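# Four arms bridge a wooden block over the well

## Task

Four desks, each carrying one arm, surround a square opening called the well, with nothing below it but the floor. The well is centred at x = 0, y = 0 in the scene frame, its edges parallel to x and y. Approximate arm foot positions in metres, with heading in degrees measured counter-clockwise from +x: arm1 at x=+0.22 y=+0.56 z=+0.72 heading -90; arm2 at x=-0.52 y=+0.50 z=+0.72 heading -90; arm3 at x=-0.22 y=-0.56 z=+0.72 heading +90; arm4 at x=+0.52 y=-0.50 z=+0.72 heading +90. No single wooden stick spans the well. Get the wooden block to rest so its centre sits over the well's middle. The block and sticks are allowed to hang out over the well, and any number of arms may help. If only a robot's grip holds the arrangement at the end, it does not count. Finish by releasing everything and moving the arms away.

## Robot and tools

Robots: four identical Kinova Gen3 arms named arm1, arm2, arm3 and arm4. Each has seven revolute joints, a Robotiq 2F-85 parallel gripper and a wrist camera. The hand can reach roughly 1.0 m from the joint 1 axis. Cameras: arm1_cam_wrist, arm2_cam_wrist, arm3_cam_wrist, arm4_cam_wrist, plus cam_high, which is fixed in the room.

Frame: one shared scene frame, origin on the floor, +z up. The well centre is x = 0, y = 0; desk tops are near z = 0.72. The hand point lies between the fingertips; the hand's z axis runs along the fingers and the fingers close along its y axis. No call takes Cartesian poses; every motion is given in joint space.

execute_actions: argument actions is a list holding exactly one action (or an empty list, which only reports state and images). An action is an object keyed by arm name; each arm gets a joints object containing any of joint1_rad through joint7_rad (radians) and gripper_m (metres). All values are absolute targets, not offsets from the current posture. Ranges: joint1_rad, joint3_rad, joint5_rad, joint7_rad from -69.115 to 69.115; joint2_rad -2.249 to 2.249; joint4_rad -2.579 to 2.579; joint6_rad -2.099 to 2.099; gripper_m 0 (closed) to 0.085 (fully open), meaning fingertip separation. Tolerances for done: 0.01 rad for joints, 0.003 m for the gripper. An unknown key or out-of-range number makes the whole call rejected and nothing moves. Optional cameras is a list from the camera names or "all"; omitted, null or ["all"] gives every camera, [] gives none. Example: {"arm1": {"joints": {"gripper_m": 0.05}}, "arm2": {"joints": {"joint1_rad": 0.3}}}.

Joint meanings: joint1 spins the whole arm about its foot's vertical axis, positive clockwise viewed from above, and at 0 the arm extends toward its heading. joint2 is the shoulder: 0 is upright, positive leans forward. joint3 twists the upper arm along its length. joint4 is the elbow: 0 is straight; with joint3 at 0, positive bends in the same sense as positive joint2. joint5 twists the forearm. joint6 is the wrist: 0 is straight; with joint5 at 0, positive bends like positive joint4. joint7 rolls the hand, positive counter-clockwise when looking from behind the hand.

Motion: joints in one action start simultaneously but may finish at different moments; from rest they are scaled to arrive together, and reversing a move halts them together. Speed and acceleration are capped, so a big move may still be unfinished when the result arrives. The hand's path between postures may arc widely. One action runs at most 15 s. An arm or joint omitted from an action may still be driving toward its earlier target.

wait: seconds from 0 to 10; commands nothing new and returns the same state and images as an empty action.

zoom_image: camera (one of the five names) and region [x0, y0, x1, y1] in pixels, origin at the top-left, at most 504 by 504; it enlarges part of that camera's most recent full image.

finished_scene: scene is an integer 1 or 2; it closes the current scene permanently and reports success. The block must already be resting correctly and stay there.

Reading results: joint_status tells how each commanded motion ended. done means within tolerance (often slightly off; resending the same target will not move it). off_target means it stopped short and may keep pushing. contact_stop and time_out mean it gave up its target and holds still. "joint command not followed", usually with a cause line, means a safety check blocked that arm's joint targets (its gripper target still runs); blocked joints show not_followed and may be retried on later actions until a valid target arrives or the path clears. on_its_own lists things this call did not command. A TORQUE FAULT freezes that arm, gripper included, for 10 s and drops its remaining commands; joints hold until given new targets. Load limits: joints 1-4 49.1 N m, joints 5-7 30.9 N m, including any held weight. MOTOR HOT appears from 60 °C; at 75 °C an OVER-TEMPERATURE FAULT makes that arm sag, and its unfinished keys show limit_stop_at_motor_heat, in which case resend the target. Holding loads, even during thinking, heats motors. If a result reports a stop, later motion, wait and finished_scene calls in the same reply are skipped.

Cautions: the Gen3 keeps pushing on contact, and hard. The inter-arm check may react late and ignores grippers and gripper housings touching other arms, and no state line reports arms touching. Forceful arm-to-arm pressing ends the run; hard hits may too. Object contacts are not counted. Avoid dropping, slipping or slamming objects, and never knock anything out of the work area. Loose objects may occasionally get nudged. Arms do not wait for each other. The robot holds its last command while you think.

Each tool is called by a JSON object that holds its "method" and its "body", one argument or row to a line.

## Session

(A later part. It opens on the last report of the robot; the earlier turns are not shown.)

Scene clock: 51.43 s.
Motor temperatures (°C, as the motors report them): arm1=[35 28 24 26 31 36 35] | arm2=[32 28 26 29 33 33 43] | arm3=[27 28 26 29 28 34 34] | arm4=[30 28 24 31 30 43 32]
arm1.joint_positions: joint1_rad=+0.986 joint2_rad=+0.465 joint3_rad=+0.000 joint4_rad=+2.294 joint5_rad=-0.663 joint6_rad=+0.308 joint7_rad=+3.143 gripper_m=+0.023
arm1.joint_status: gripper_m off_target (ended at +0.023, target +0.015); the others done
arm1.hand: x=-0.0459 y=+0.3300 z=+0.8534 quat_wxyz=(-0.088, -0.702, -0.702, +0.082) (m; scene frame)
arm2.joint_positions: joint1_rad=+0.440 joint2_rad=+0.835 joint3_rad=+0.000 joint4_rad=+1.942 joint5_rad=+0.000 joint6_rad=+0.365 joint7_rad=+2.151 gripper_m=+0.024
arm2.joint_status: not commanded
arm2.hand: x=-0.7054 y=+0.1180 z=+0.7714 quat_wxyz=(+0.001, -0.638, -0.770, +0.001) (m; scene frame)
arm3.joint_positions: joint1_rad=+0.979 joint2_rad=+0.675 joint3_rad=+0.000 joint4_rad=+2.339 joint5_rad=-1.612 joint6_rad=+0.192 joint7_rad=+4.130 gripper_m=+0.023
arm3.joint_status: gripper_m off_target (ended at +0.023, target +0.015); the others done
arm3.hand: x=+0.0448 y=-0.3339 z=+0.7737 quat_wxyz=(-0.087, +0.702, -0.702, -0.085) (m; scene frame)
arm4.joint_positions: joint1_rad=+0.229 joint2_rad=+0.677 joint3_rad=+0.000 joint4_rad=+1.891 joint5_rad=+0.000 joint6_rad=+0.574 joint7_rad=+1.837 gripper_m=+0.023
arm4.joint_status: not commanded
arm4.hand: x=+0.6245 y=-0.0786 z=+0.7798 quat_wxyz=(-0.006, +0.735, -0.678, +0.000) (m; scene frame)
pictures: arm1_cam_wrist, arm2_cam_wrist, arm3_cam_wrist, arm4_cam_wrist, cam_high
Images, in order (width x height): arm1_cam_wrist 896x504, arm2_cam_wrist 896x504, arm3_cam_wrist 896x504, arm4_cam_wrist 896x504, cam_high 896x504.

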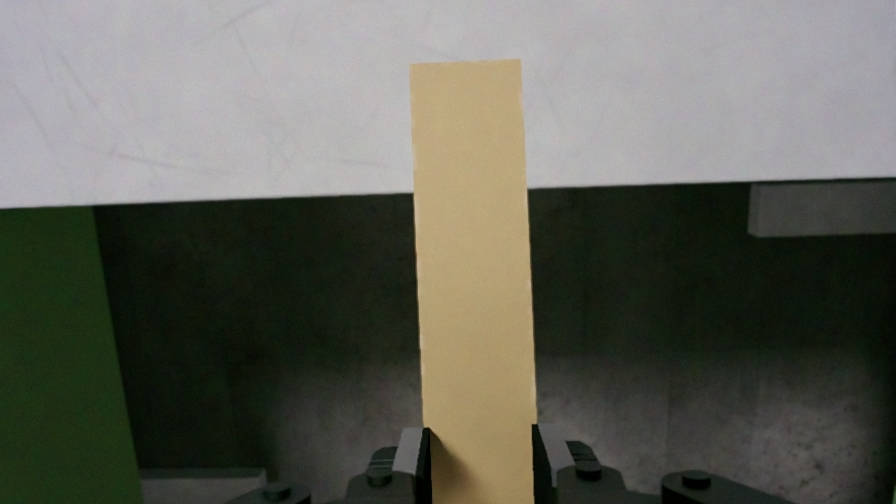

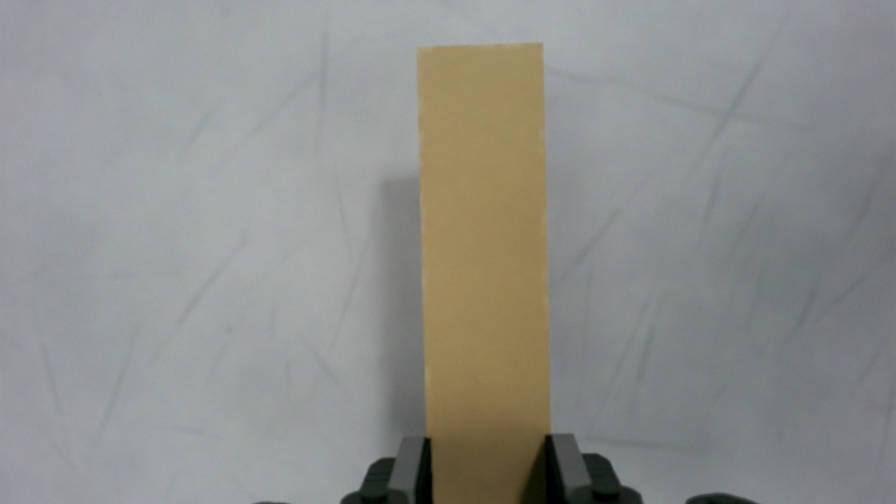

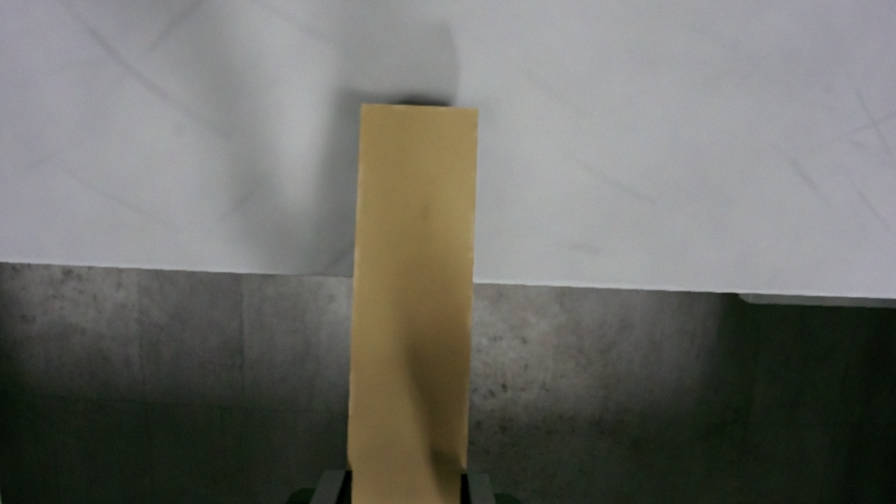

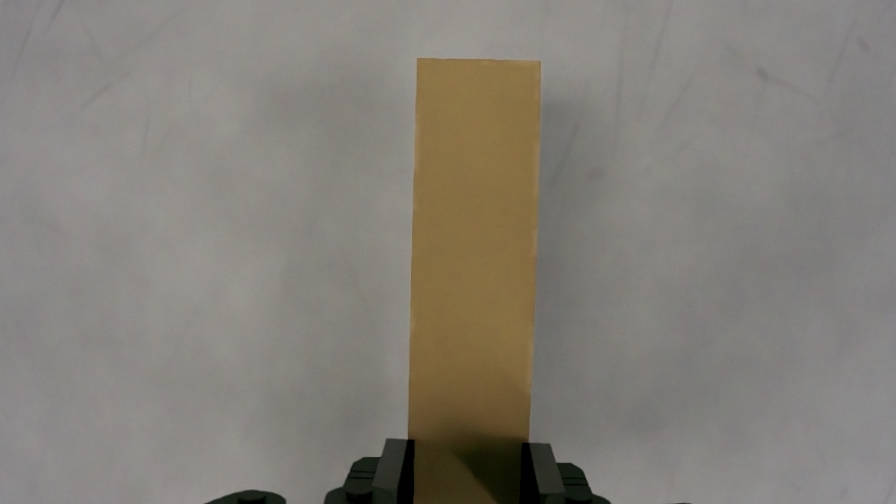

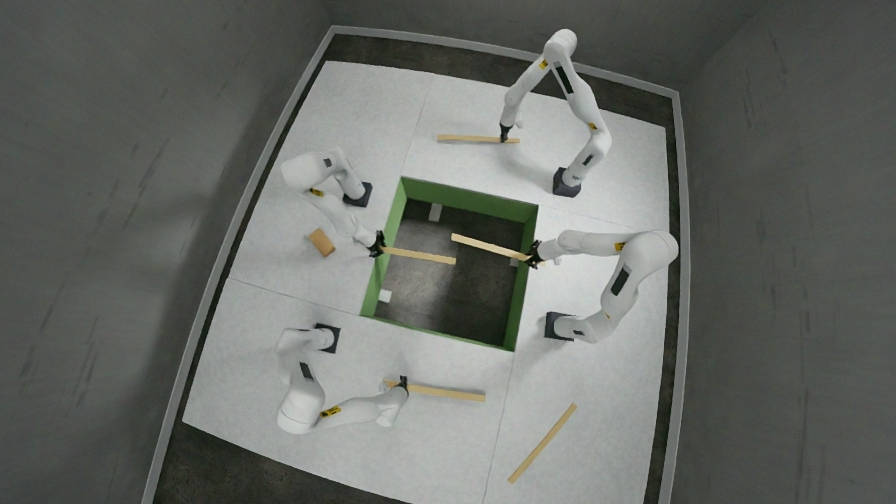

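{"method": "execute_actions", "body": {
  "actions": [
    {"arm1":{"joints":{"joint1_rad":0.9859,"joint2_rad":0.7154,"joint4_rad":2.3303,"joint5_rad":-1.7874,"joint6_rad":0.1923,"joint7_rad":4.2943,"gripper_m":0.015}},"arm2":{"joints":{"joint1_rad":-0.2019,"joint2_rad":1.0088,"joint4_rad":1.4420,"joint5_rad":-0.4005,"joint6_rad":0.6675,"joint7_rad":3.2072,"gripper_m":0.015}},"arm4":{"joints":{"joint1_rad":-0.1969,"joint2_rad":0.8914,"joint4_rad":1.4385,"joint5_rad":-0.3726,"joint6_rad":0.7819,"joint7_rad":3.1625,"gripper_m":0.015}},"arm3":{"joints":{"gripper_m":0.015}}}
  ]
}}

{"method": "zoom_image", "body": {
  "camera": "cam_high",
  "region": [415, 212, 495, 292]
}}

Scene clock: 55.67 s.
Motor temperatures (°C, as the motors report them): arm1=[35 28 24 26 31 36 35] | arm2=[32 28 26 29 33 33 43] | arm3=[27 28 26 29 28 34 34] | arm4=[30 28 24 31 30 43 32]
arm1.joint_positions: joint1_rad=+0.986 joint2_rad=+0.716 joint3_rad=+0.000 joint4_rad=+2.330 joint5_rad=-1.787 joint6_rad=+0.192 joint7_rad=+4.294 gripper_m=+0.023
arm1.joint_status: gripper_m off_target (ended at +0.023, target +0.015); the others done
arm1.hand: x=-0.0450 y=+0.3292 z=+0.7734 quat_wxyz=(-0.088, -0.702, -0.702, +0.082) (m; scene frame)
arm2.joint_positions: joint1_rad=-0.202 joint2_rad=+1.009 joint3_rad=+0.000 joint4_rad=+1.442 joint5_rad=-0.400 joint6_rad=+0.667 joint7_rad=+3.207 gripper_m=+0.024
arm2.joint_status: gripper_m off_target (ended at +0.024, target +0.015); the others done
arm2.hand: x=-0.3300 y=-0.0450 z=+0.7734 quat_wxyz=(-0.124, +0.000, -0.992, +0.000) (m; scene frame)
arm3.joint_positions: joint1_rad=+0.979 joint2_rad=+0.675 joint3_rad=+0.000 joint4_rad=+2.339 joint5_rad=-1.612 joint6_rad=+0.192 joint7_rad=+4.130 gripper_m=+0.023
arm3.joint_status: gripper_m off_target (ended at +0.023, target +0.015)
arm3.hand: x=+0.0448 y=-0.3339 z=+0.7737 quat_wxyz=(-0.087, +0.702, -0.702, -0.085) (m; scene frame)
arm4.joint_positions: joint1_rad=-0.197 joint2_rad=+0.892 joint3_rad=+0.000 joint4_rad=+1.439 joint5_rad=-0.372 joint6_rad=+0.782 joint7_rad=+3.163 gripper_m=+0.023
arm4.joint_status: gripper_m off_target (ended at +0.023, target +0.015); the others done
arm4.hand: x=+0.3297 y=+0.0448 z=+0.7733 quat_wxyz=(-0.005, +0.992, +0.000, -0.129) (m; scene frame)
pictures: arm1_cam_wrist, arm2_cam_wrist, arm3_cam_wrist, arm4_cam_wrist, cam_high
Images, in order (width x height): arm1_cam_wrist 896x504, arm2_cam_wrist 896x504, arm3_cam_wrist 896x504, arm4_cam_wrist 896x504, cam_high 896x504.

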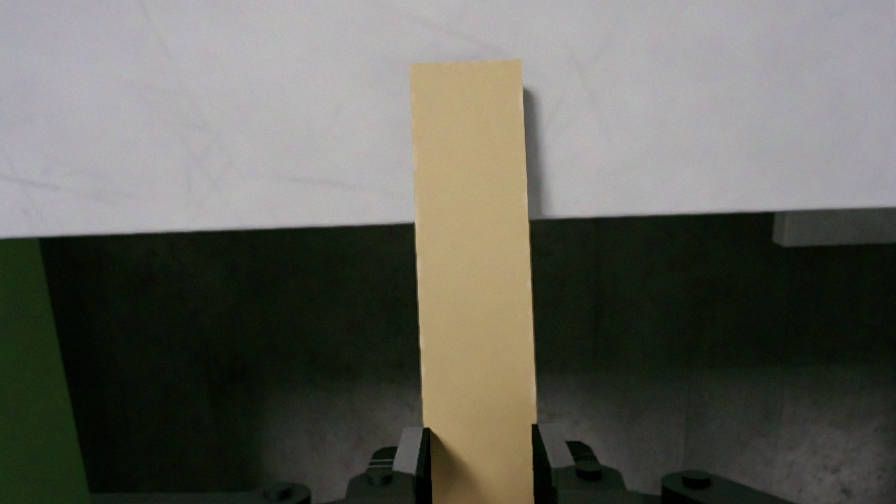

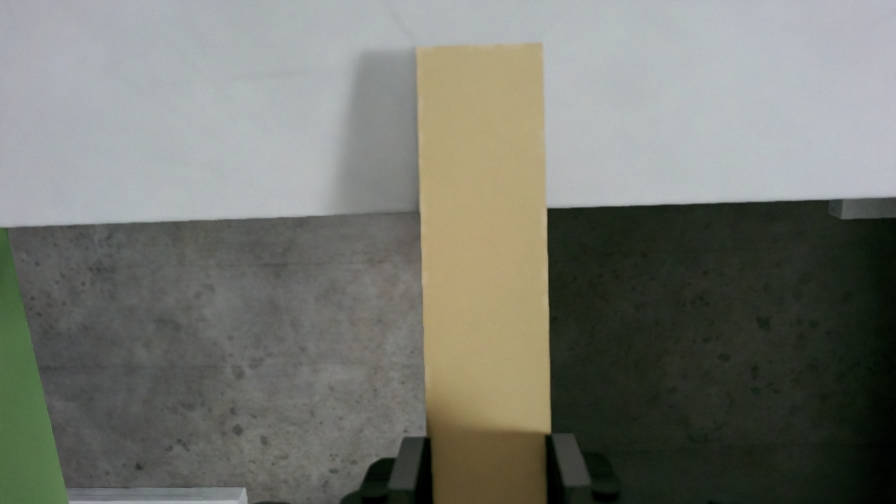

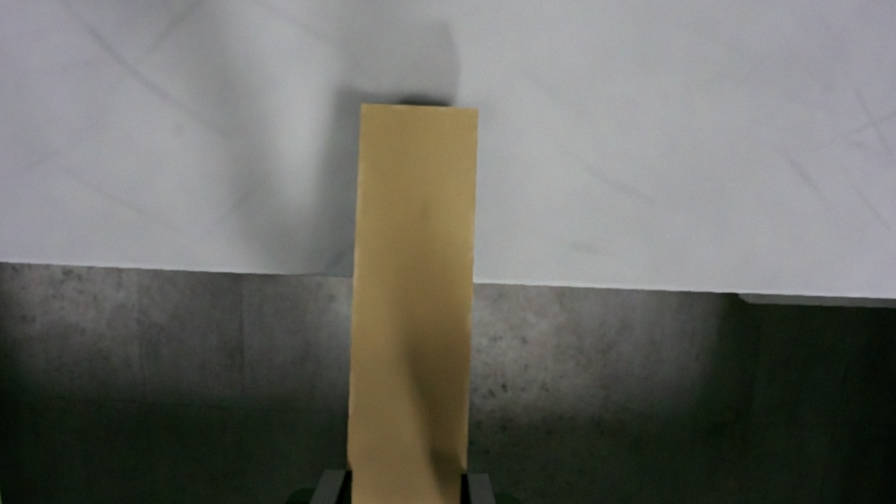

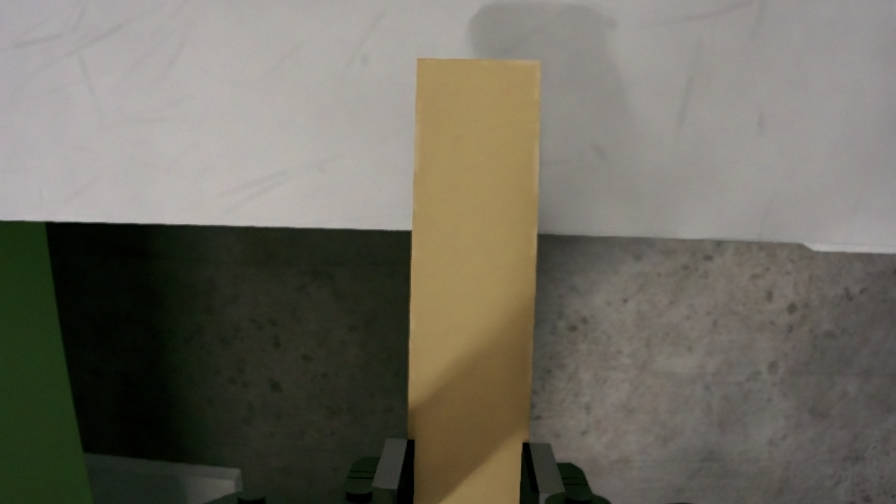

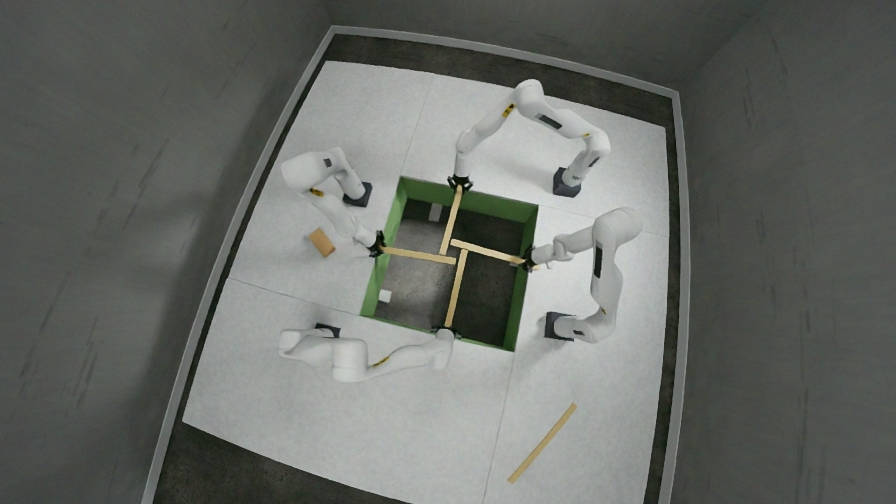

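Region (415, 212, 495, 292) of cam_high's 896x504 image, scaled by 6.300, with more detail than that image has.

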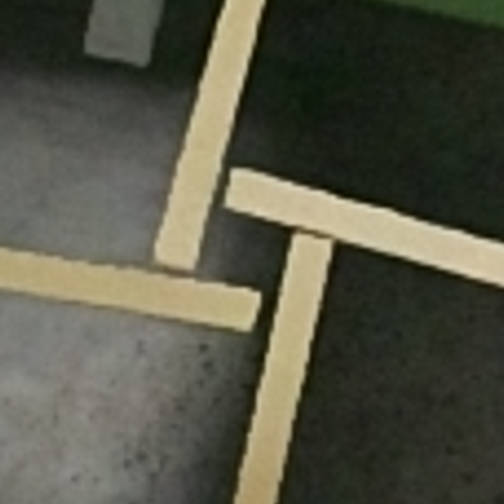

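{"method": "zoom_image", "body": {
  "camera": "cam_high",
  "region": [432, 230, 474, 272]
}}

{"method": "zoom_image", "body": {
  "camera": "cam_high",
  "region": [360, 170, 550, 360]
}}

Region (432, 230, 474, 272) of cam_high's 896x504 image, scaled by 12.000, with more detail than that image has.

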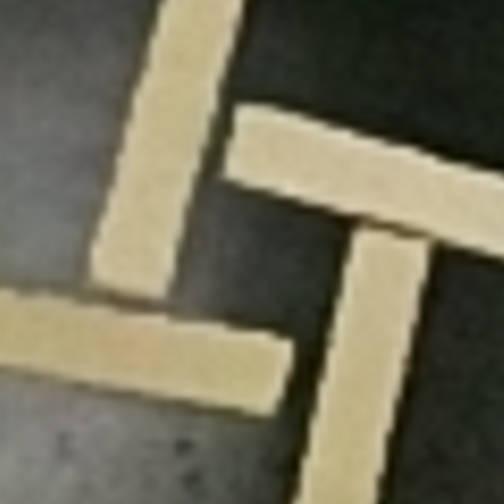

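Region (360, 170, 550, 360) of cam_high's 896x504 image, scaled by 2.653, with more detail than that image has.

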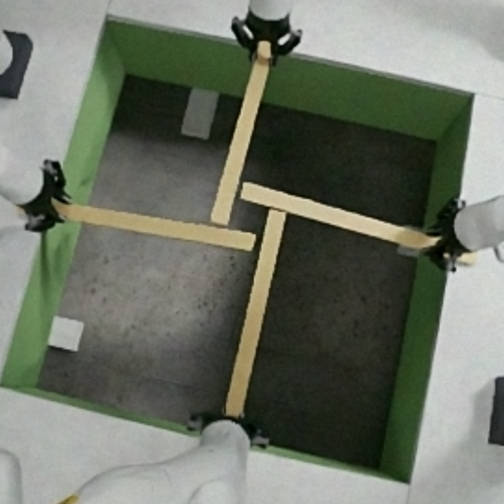

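{"method": "execute_actions", "body": {
  "actions": [
    {"arm1":{"joints":{"joint1_rad":0.8665,"joint2_rad":0.7479,"joint4_rad":2.2395,"joint5_rad":-1.2219,"joint6_rad":0.1268,"joint7_rad":3.6092,"gripper_m":0.015}},"arm2":{"joints":{"joint1_rad":-0.2793,"joint2_rad":1.0369,"joint4_rad":1.3941,"joint5_rad":-0.2788,"joint6_rad":0.6711,"joint7_rad":3.0320,"gripper_m":0.015}},"arm4":{"joints":{"joint1_rad":-0.2756,"joint2_rad":0.9196,"joint4_rad":1.3942,"joint5_rad":-0.2669,"joint6_rad":0.7831,"joint7_rad":3.0073,"gripper_m":0.015}},"arm3":{"joints":{"joint1_rad":0.8531,"joint2_rad":0.7089,"joint4_rad":2.2468,"joint5_rad":-1.0251,"joint6_rad":0.1426,"joint7_rad":3.4174,"gripper_m":0.015}}}
  ]
}}

{"method": "zoom_image", "body": {
  "camera": "cam_high",
  "region": [428, 226, 478, 276]
}}

Scene clock: 68.27 s.
Motor temperatures (°C, as the motors report them): arm1=[35 28 24 26 31 36 35] | arm2=[32 29 26 29 33 33 43] | arm3=[27 28 26 29 28 34 34] | arm4=[30 28 24 31 30 43 32]
arm1.joint_positions: joint1_rad=+0.867 joint2_rad=+0.748 joint3_rad=+0.000 joint4_rad=+2.240 joint5_rad=-1.222 joint6_rad=+0.127 joint7_rad=+3.609 gripper_m=+0.023
arm1.joint_status: gripper_m off_target (ended at +0.023, target +0.015); the others done
arm1.hand: x=-0.0451 y=+0.3012 z=+0.7625 quat_wxyz=(-0.063, -0.705, -0.704, +0.057) (m; scene frame)
arm2.joint_positions: joint1_rad=-0.279 joint2_rad=+1.037 joint3_rad=+0.000 joint4_rad=+1.394 joint5_rad=-0.279 joint6_rad=+0.671 joint7_rad=+3.032 gripper_m=+0.024
arm2.joint_status: gripper_m off_target (ended at +0.024, target +0.015); the others done
arm2.hand: x=-0.3059 y=-0.0450 z=+0.7625 quat_wxyz=(-0.089, +0.001, -0.996, +0.000) (m; scene frame)
arm3.joint_positions: joint1_rad=+0.853 joint2_rad=+0.709 joint3_rad=+0.000 joint4_rad=+2.247 joint5_rad=-1.025 joint6_rad=+0.143 joint7_rad=+3.417 gripper_m=+0.023
arm3.joint_status: gripper_m off_target (ended at +0.023, target +0.015); the others done
arm3.hand: x=+0.0451 y=-0.3041 z=+0.7631 quat_wxyz=(-0.062, +0.704, -0.705, -0.060) (m; scene frame)
arm4.joint_positions: joint1_rad=-0.276 joint2_rad=+0.920 joint3_rad=+0.000 joint4_rad=+1.394 joint5_rad=-0.267 joint6_rad=+0.783 joint7_rad=+3.007 gripper_m=+0.023
arm4.joint_status: gripper_m off_target (ended at +0.023, target +0.015); the others done
arm4.hand: x=+0.3051 y=+0.0449 z=+0.7624 quat_wxyz=(-0.005, +0.996, +0.000, -0.094) (m; scene frame)
pictures: arm1_cam_wrist, arm2_cam_wrist, arm3_cam_wrist, arm4_cam_wrist, cam_high
Images, in order (width x height): arm1_cam_wrist 896x504, arm2_cam_wrist 896x504, arm3_cam_wrist 896x504, arm4_cam_wrist 896x504, cam_high 896x504.

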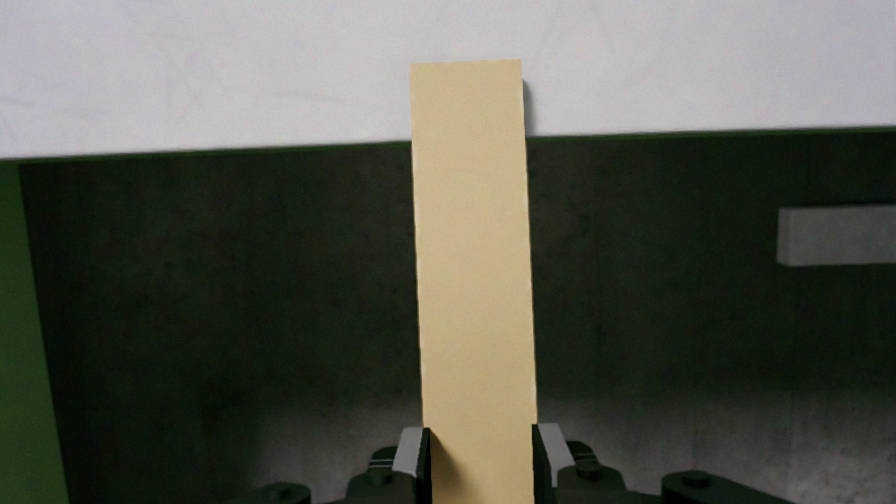

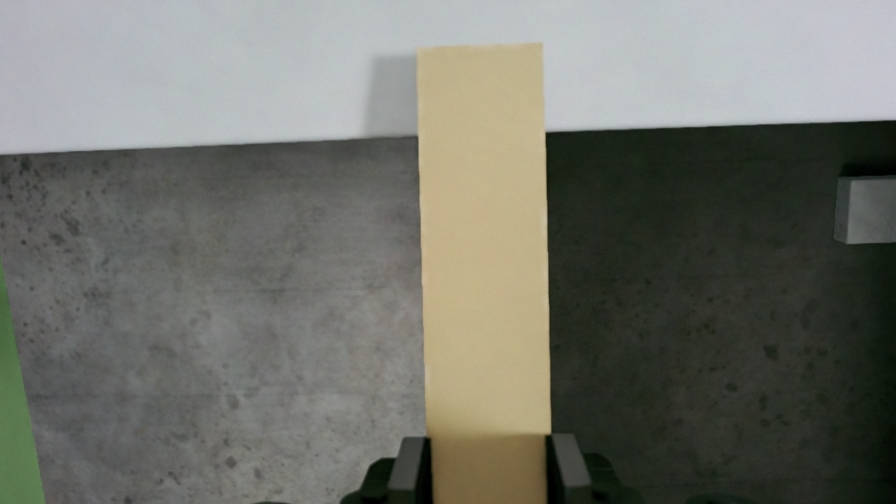

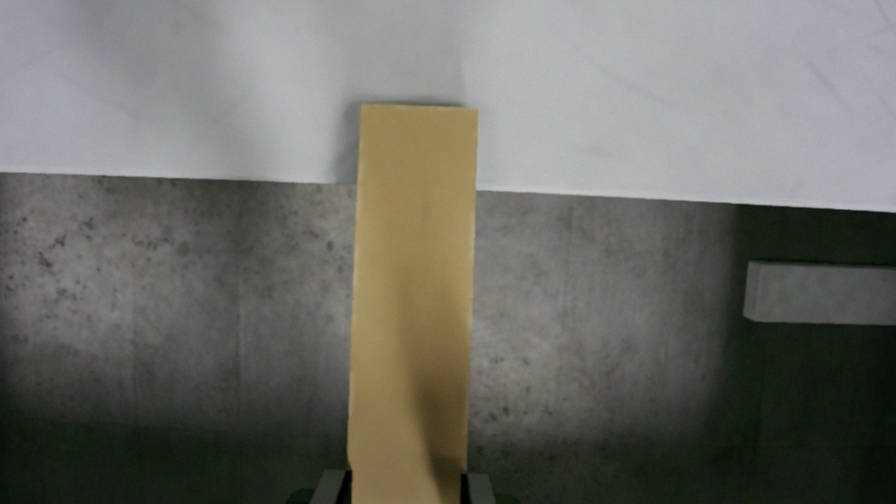

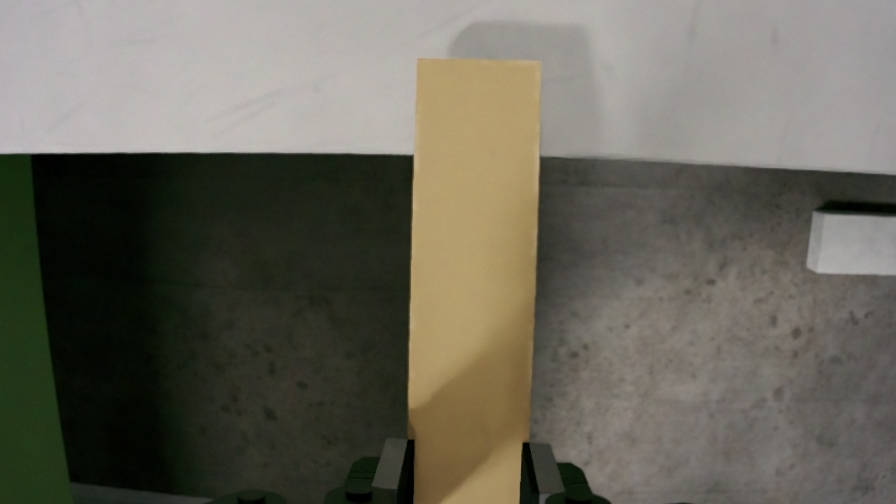

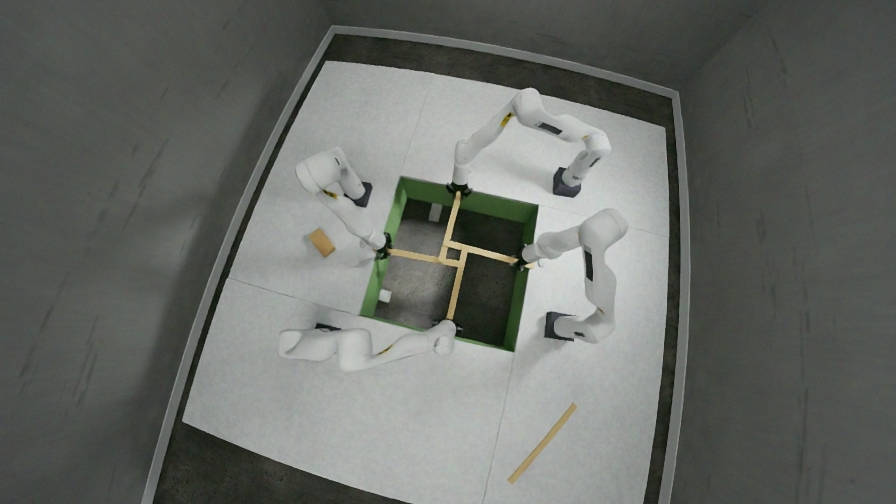

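Region (428, 226, 478, 276) of cam_high's 896x504 image, scaled by 10.080, with more detail than that image has.

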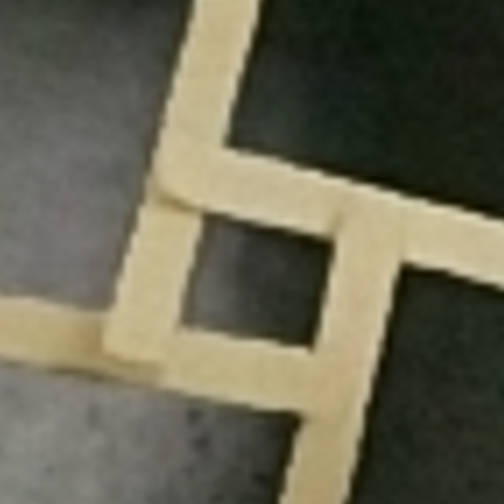

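{"method": "zoom_image", "body": {
  "camera": "cam_high",
  "region": [450, 240, 474, 272]
}}

Region (450, 240, 474, 272) of cam_high's 896x504 image, scaled by 15.750, with more detail than that image has; it fills the left 378 columns of this view, and the rest is white.

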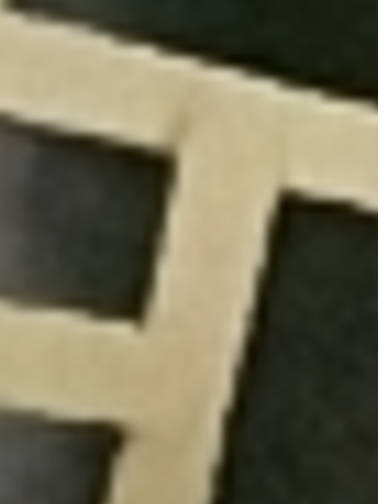

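{"method": "execute_actions", "body": {
  "actions": [
    {"arm1":{"joints":{"joint1_rad":0.8357,"joint2_rad":0.7714,"joint4_rad":2.2095,"joint5_rad":-0.6894,"joint6_rad":0.1150,"joint7_rad":3.0492,"gripper_m":0.015}},"arm2":{"joints":{"joint1_rad":-0.3065,"joint2_rad":1.0557,"joint4_rad":1.3718,"joint5_rad":-0.1820,"joint6_rad":0.6801,"joint7_rad":2.9290,"gripper_m":0.015}},"arm4":{"joints":{"joint1_rad":-0.3028,"joint2_rad":0.9375,"joint4_rad":1.3754,"joint5_rad":-0.1822,"joint6_rad":0.7901,"joint7_rad":2.9205,"gripper_m":0.015}},"arm3":{"joints":{"joint1_rad":0.8136,"joint2_rad":0.7338,"joint4_rad":2.2096,"joint5_rad":-0.5431,"joint6_rad":0.1450,"joint7_rad":2.8999,"gripper_m":0.015}}}
  ]
}}

{"method": "zoom_image", "body": {
  "camera": "cam_high",
  "region": [428, 226, 478, 276]
}}

Scene clock: 75.67 s.
Motor temperatures (°C, as the motors report them): arm1=[35 28 24 26 31 36 35] | arm2=[32 29 26 29 33 33 43] | arm3=[27 28 26 29 28 34 34] | arm4=[30 29 24 31 30 43 32]
arm1.joint_positions: joint1_rad=+0.836 joint2_rad=+0.772 joint3_rad=+0.000 joint4_rad=+2.210 joint5_rad=-0.689 joint6_rad=+0.115 joint7_rad=+3.049 gripper_m=+0.023
arm1.joint_status: gripper_m off_target (ended at +0.023, target +0.015); the others done
arm1.hand: x=-0.0452 y=+0.3053 z=+0.7536 quat_wxyz=(-0.042, -0.706, -0.706, +0.036) (m; scene frame)
arm2.joint_positions: joint1_rad=-0.306 joint2_rad=+1.056 joint3_rad=+0.000 joint4_rad=+1.372 joint5_rad=-0.182 joint6_rad=+0.680 joint7_rad=+2.929 gripper_m=+0.024
arm2.joint_status: gripper_m off_target (ended at +0.024, target +0.015); the others done
arm2.hand: x=-0.3079 y=-0.0450 z=+0.7536 quat_wxyz=(-0.059, +0.001, -0.998, +0.000) (m; scene frame)
arm3.joint_positions: joint1_rad=+0.814 joint2_rad=+0.734 joint3_rad=+0.000 joint4_rad=+2.210 joint5_rad=-0.543 joint6_rad=+0.145 joint7_rad=+2.900 gripper_m=+0.023
arm3.joint_status: gripper_m off_target (ended at +0.023, target +0.015); the others done
arm3.hand: x=+0.0452 y=-0.3042 z=+0.7545 quat_wxyz=(-0.041, +0.706, -0.706, -0.039) (m; scene frame)
arm4.joint_positions: joint1_rad=-0.303 joint2_rad=+0.938 joint3_rad=+0.000 joint4_rad=+1.376 joint5_rad=-0.182 joint6_rad=+0.790 joint7_rad=+2.920 gripper_m=+0.023
arm4.joint_status: gripper_m off_target (ended at +0.023, target +0.015); the others done
arm4.hand: x=+0.3072 y=+0.0451 z=+0.7536 quat_wxyz=(-0.005, +0.998, +0.000, -0.064) (m; scene frame)
pictures: arm1_cam_wrist, arm2_cam_wrist, arm3_cam_wrist, arm4_cam_wrist, cam_high
Images, in order (width x height): arm1_cam_wrist 896x504, arm2_cam_wrist 896x504, arm3_cam_wrist 896x504, arm4_cam_wrist 896x504, cam_high 896x504.

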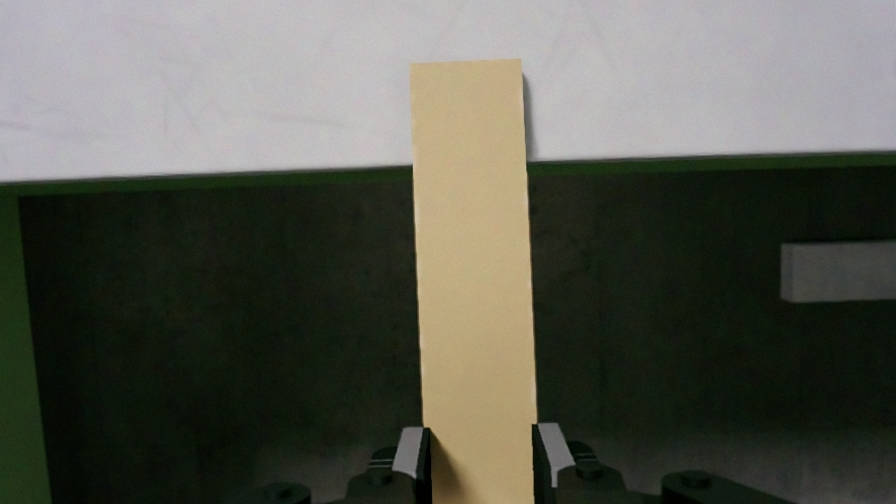

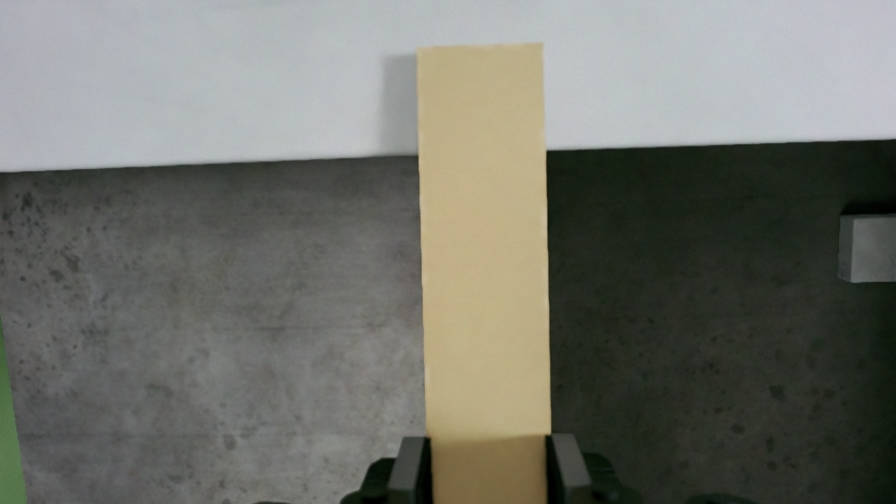

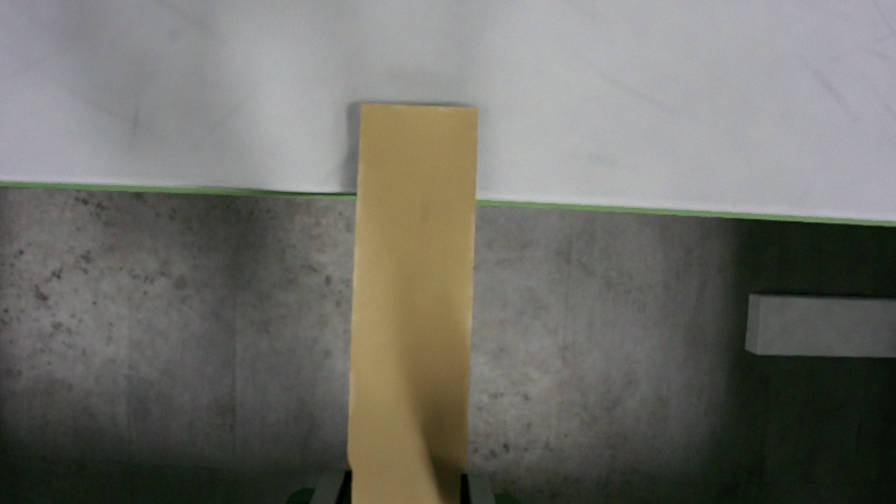

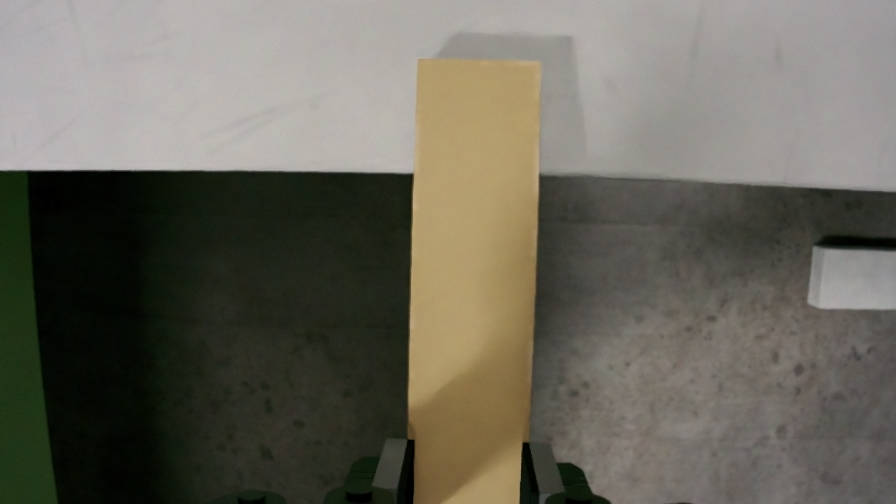

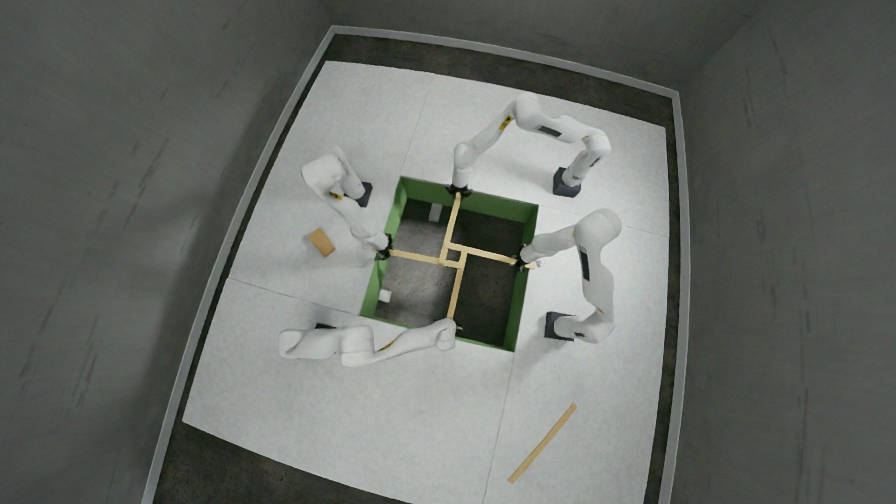

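Region (428, 226, 478, 276) of cam_high's 896x504 image, scaled by 10.080, with more detail than that image has.

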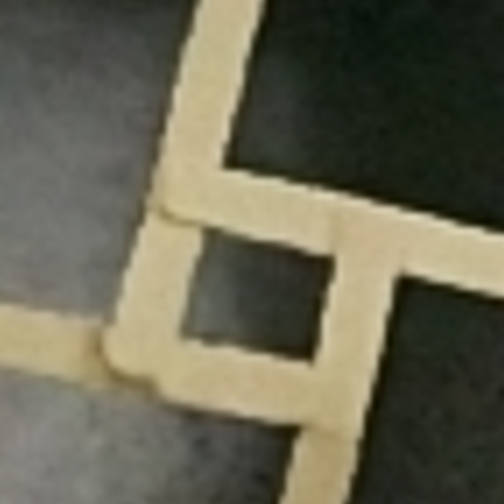

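{"method": "execute_actions", "body": {
  "actions": [
    {"arm1":{"joints":{"gripper_m":0.045}},"arm2":{"joints":{"gripper_m":0.045}},"arm4":{"joints":{"gripper_m":0.045}},"arm3":{"joints":{"gripper_m":0.045}}}
  ]
}}

{"method": "zoom_image", "body": {
  "camera": "cam_high",
  "region": [428, 226, 478, 276]
}}

Scene clock: 77.97 s.
Motor temperatures (°C, as the motors report them): arm1=[35 28 24 26 31 36 35] | arm2=[32 29 26 29 33 33 43] | arm3=[27 28 26 29 28 34 34] | arm4=[30 29 24 31 30 43 32]
arm1.joint_positions: joint1_rad=+0.836 joint2_rad=+0.771 joint3_rad=+0.000 joint4_rad=+2.209 joint5_rad=-0.689 joint6_rad=+0.115 joint7_rad=+3.049 gripper_m=+0.045
arm1.joint_status: all done
arm1.hand: x=-0.0452 y=+0.3051 z=+0.7537 quat_wxyz=(-0.042, -0.706, -0.706, +0.036) (m; scene frame)
arm2.joint_positions: joint1_rad=-0.306 joint2_rad=+1.056 joint3_rad=+0.000 joint4_rad=+1.372 joint5_rad=-0.182 joint6_rad=+0.680 joint7_rad=+2.929 gripper_m=+0.045
arm2.joint_status: all done
arm2.hand: x=-0.3078 y=-0.0452 z=+0.7539 quat_wxyz=(-0.060, +0.001, -0.998, +0.000) (m; scene frame)
arm3.joint_positions: joint1_rad=+0.814 joint2_rad=+0.734 joint3_rad=+0.000 joint4_rad=+2.210 joint5_rad=-0.543 joint6_rad=+0.145 joint7_rad=+2.900 gripper_m=+0.045
arm3.joint_status: all done
arm3.hand: x=+0.0453 y=-0.3040 z=+0.7546 quat_wxyz=(-0.041, +0.706, -0.706, -0.039) (m; scene frame)
arm4.joint_positions: joint1_rad=-0.303 joint2_rad=+0.938 joint3_rad=+0.000 joint4_rad=+1.375 joint5_rad=-0.182 joint6_rad=+0.790 joint7_rad=+2.920 gripper_m=+0.045
arm4.joint_status: all done
arm4.hand: x=+0.3070 y=+0.0453 z=+0.7539 quat_wxyz=(-0.005, +0.998, +0.000, -0.064) (m; scene frame)
pictures: arm1_cam_wrist, arm2_cam_wrist, arm3_cam_wrist, arm4_cam_wrist, cam_high
Images, in order (width x height): arm1_cam_wrist 896x504, arm2_cam_wrist 896x504, arm3_cam_wrist 896x504, arm4_cam_wrist 896x504, cam_high 896x504.

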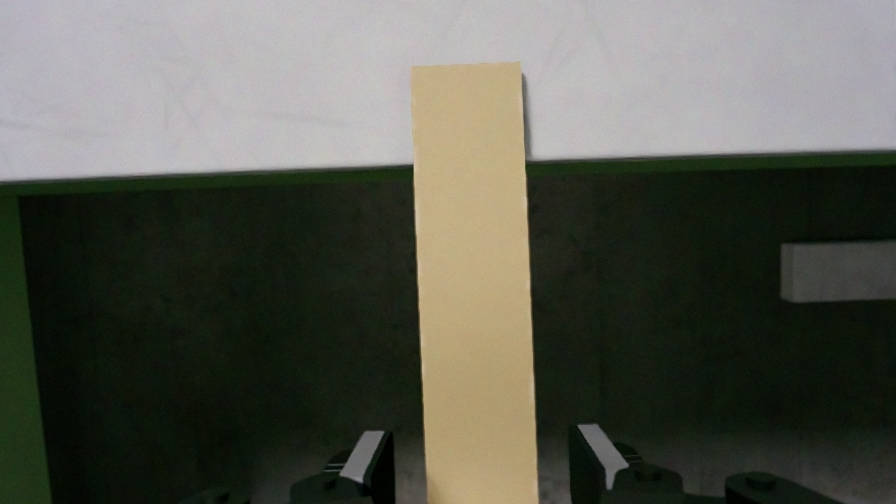

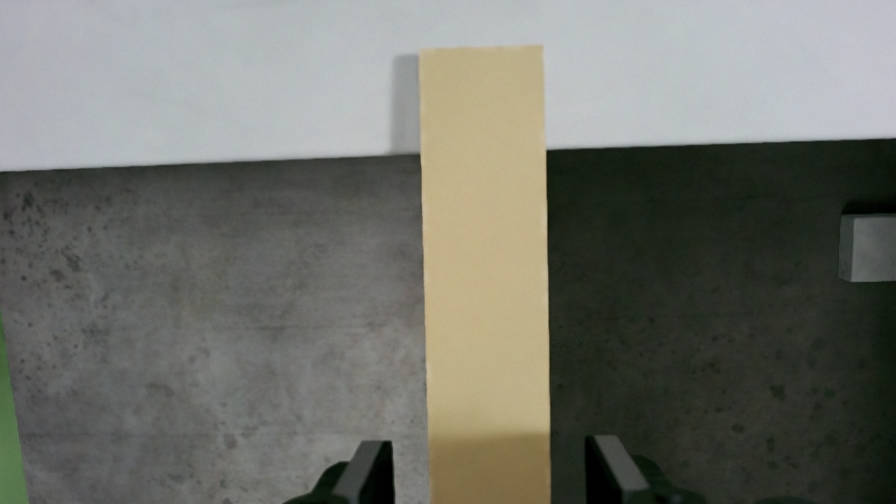

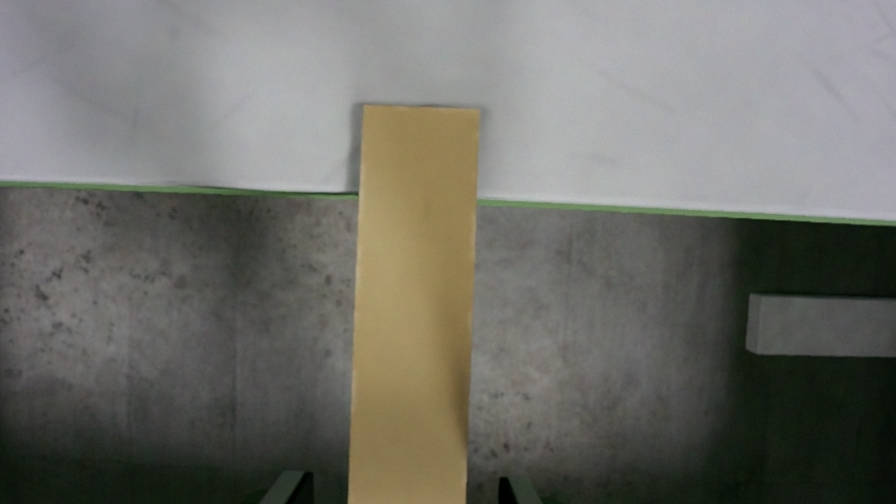

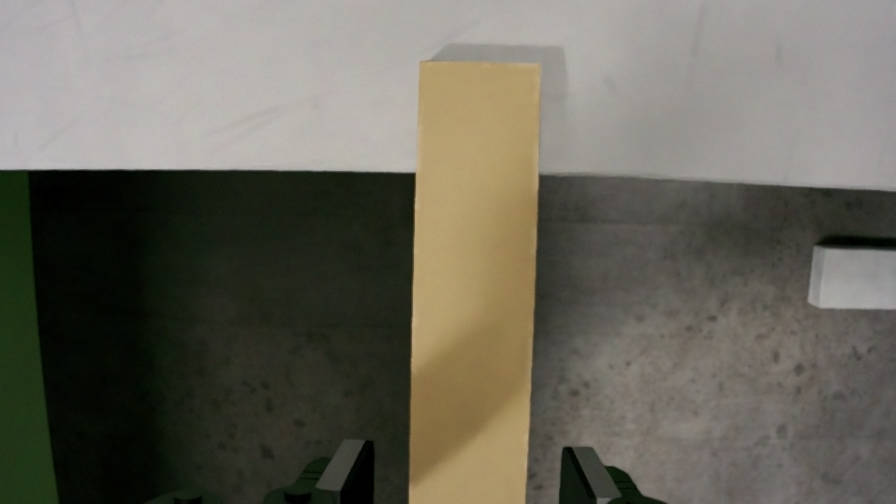

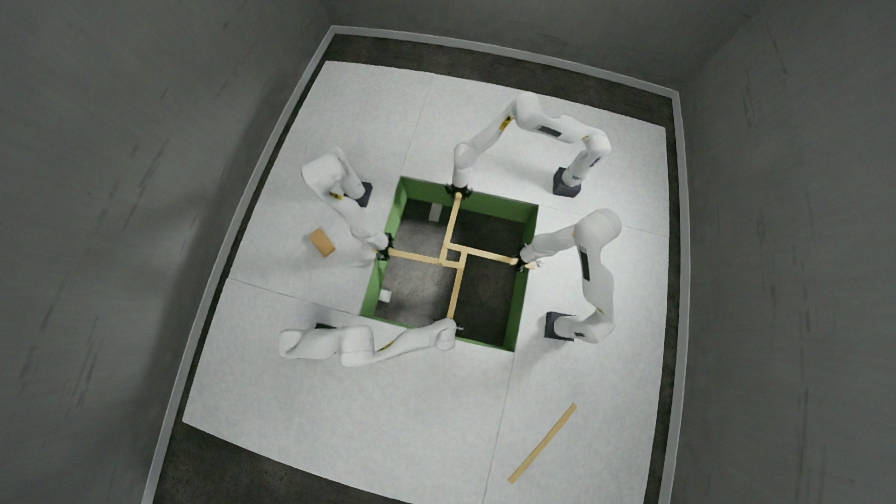

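Region (428, 226, 478, 276) of cam_high's 896x504 image, scaled by 10.080, with more detail than that image has.

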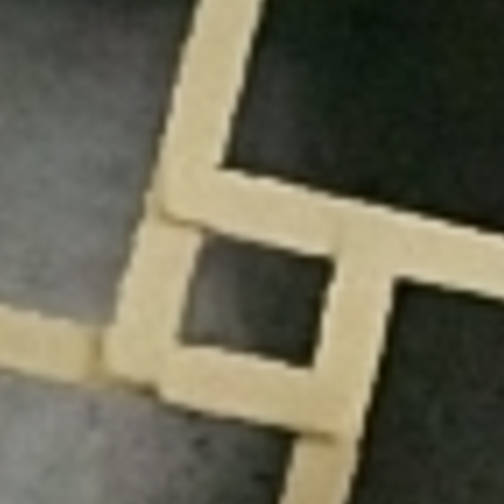

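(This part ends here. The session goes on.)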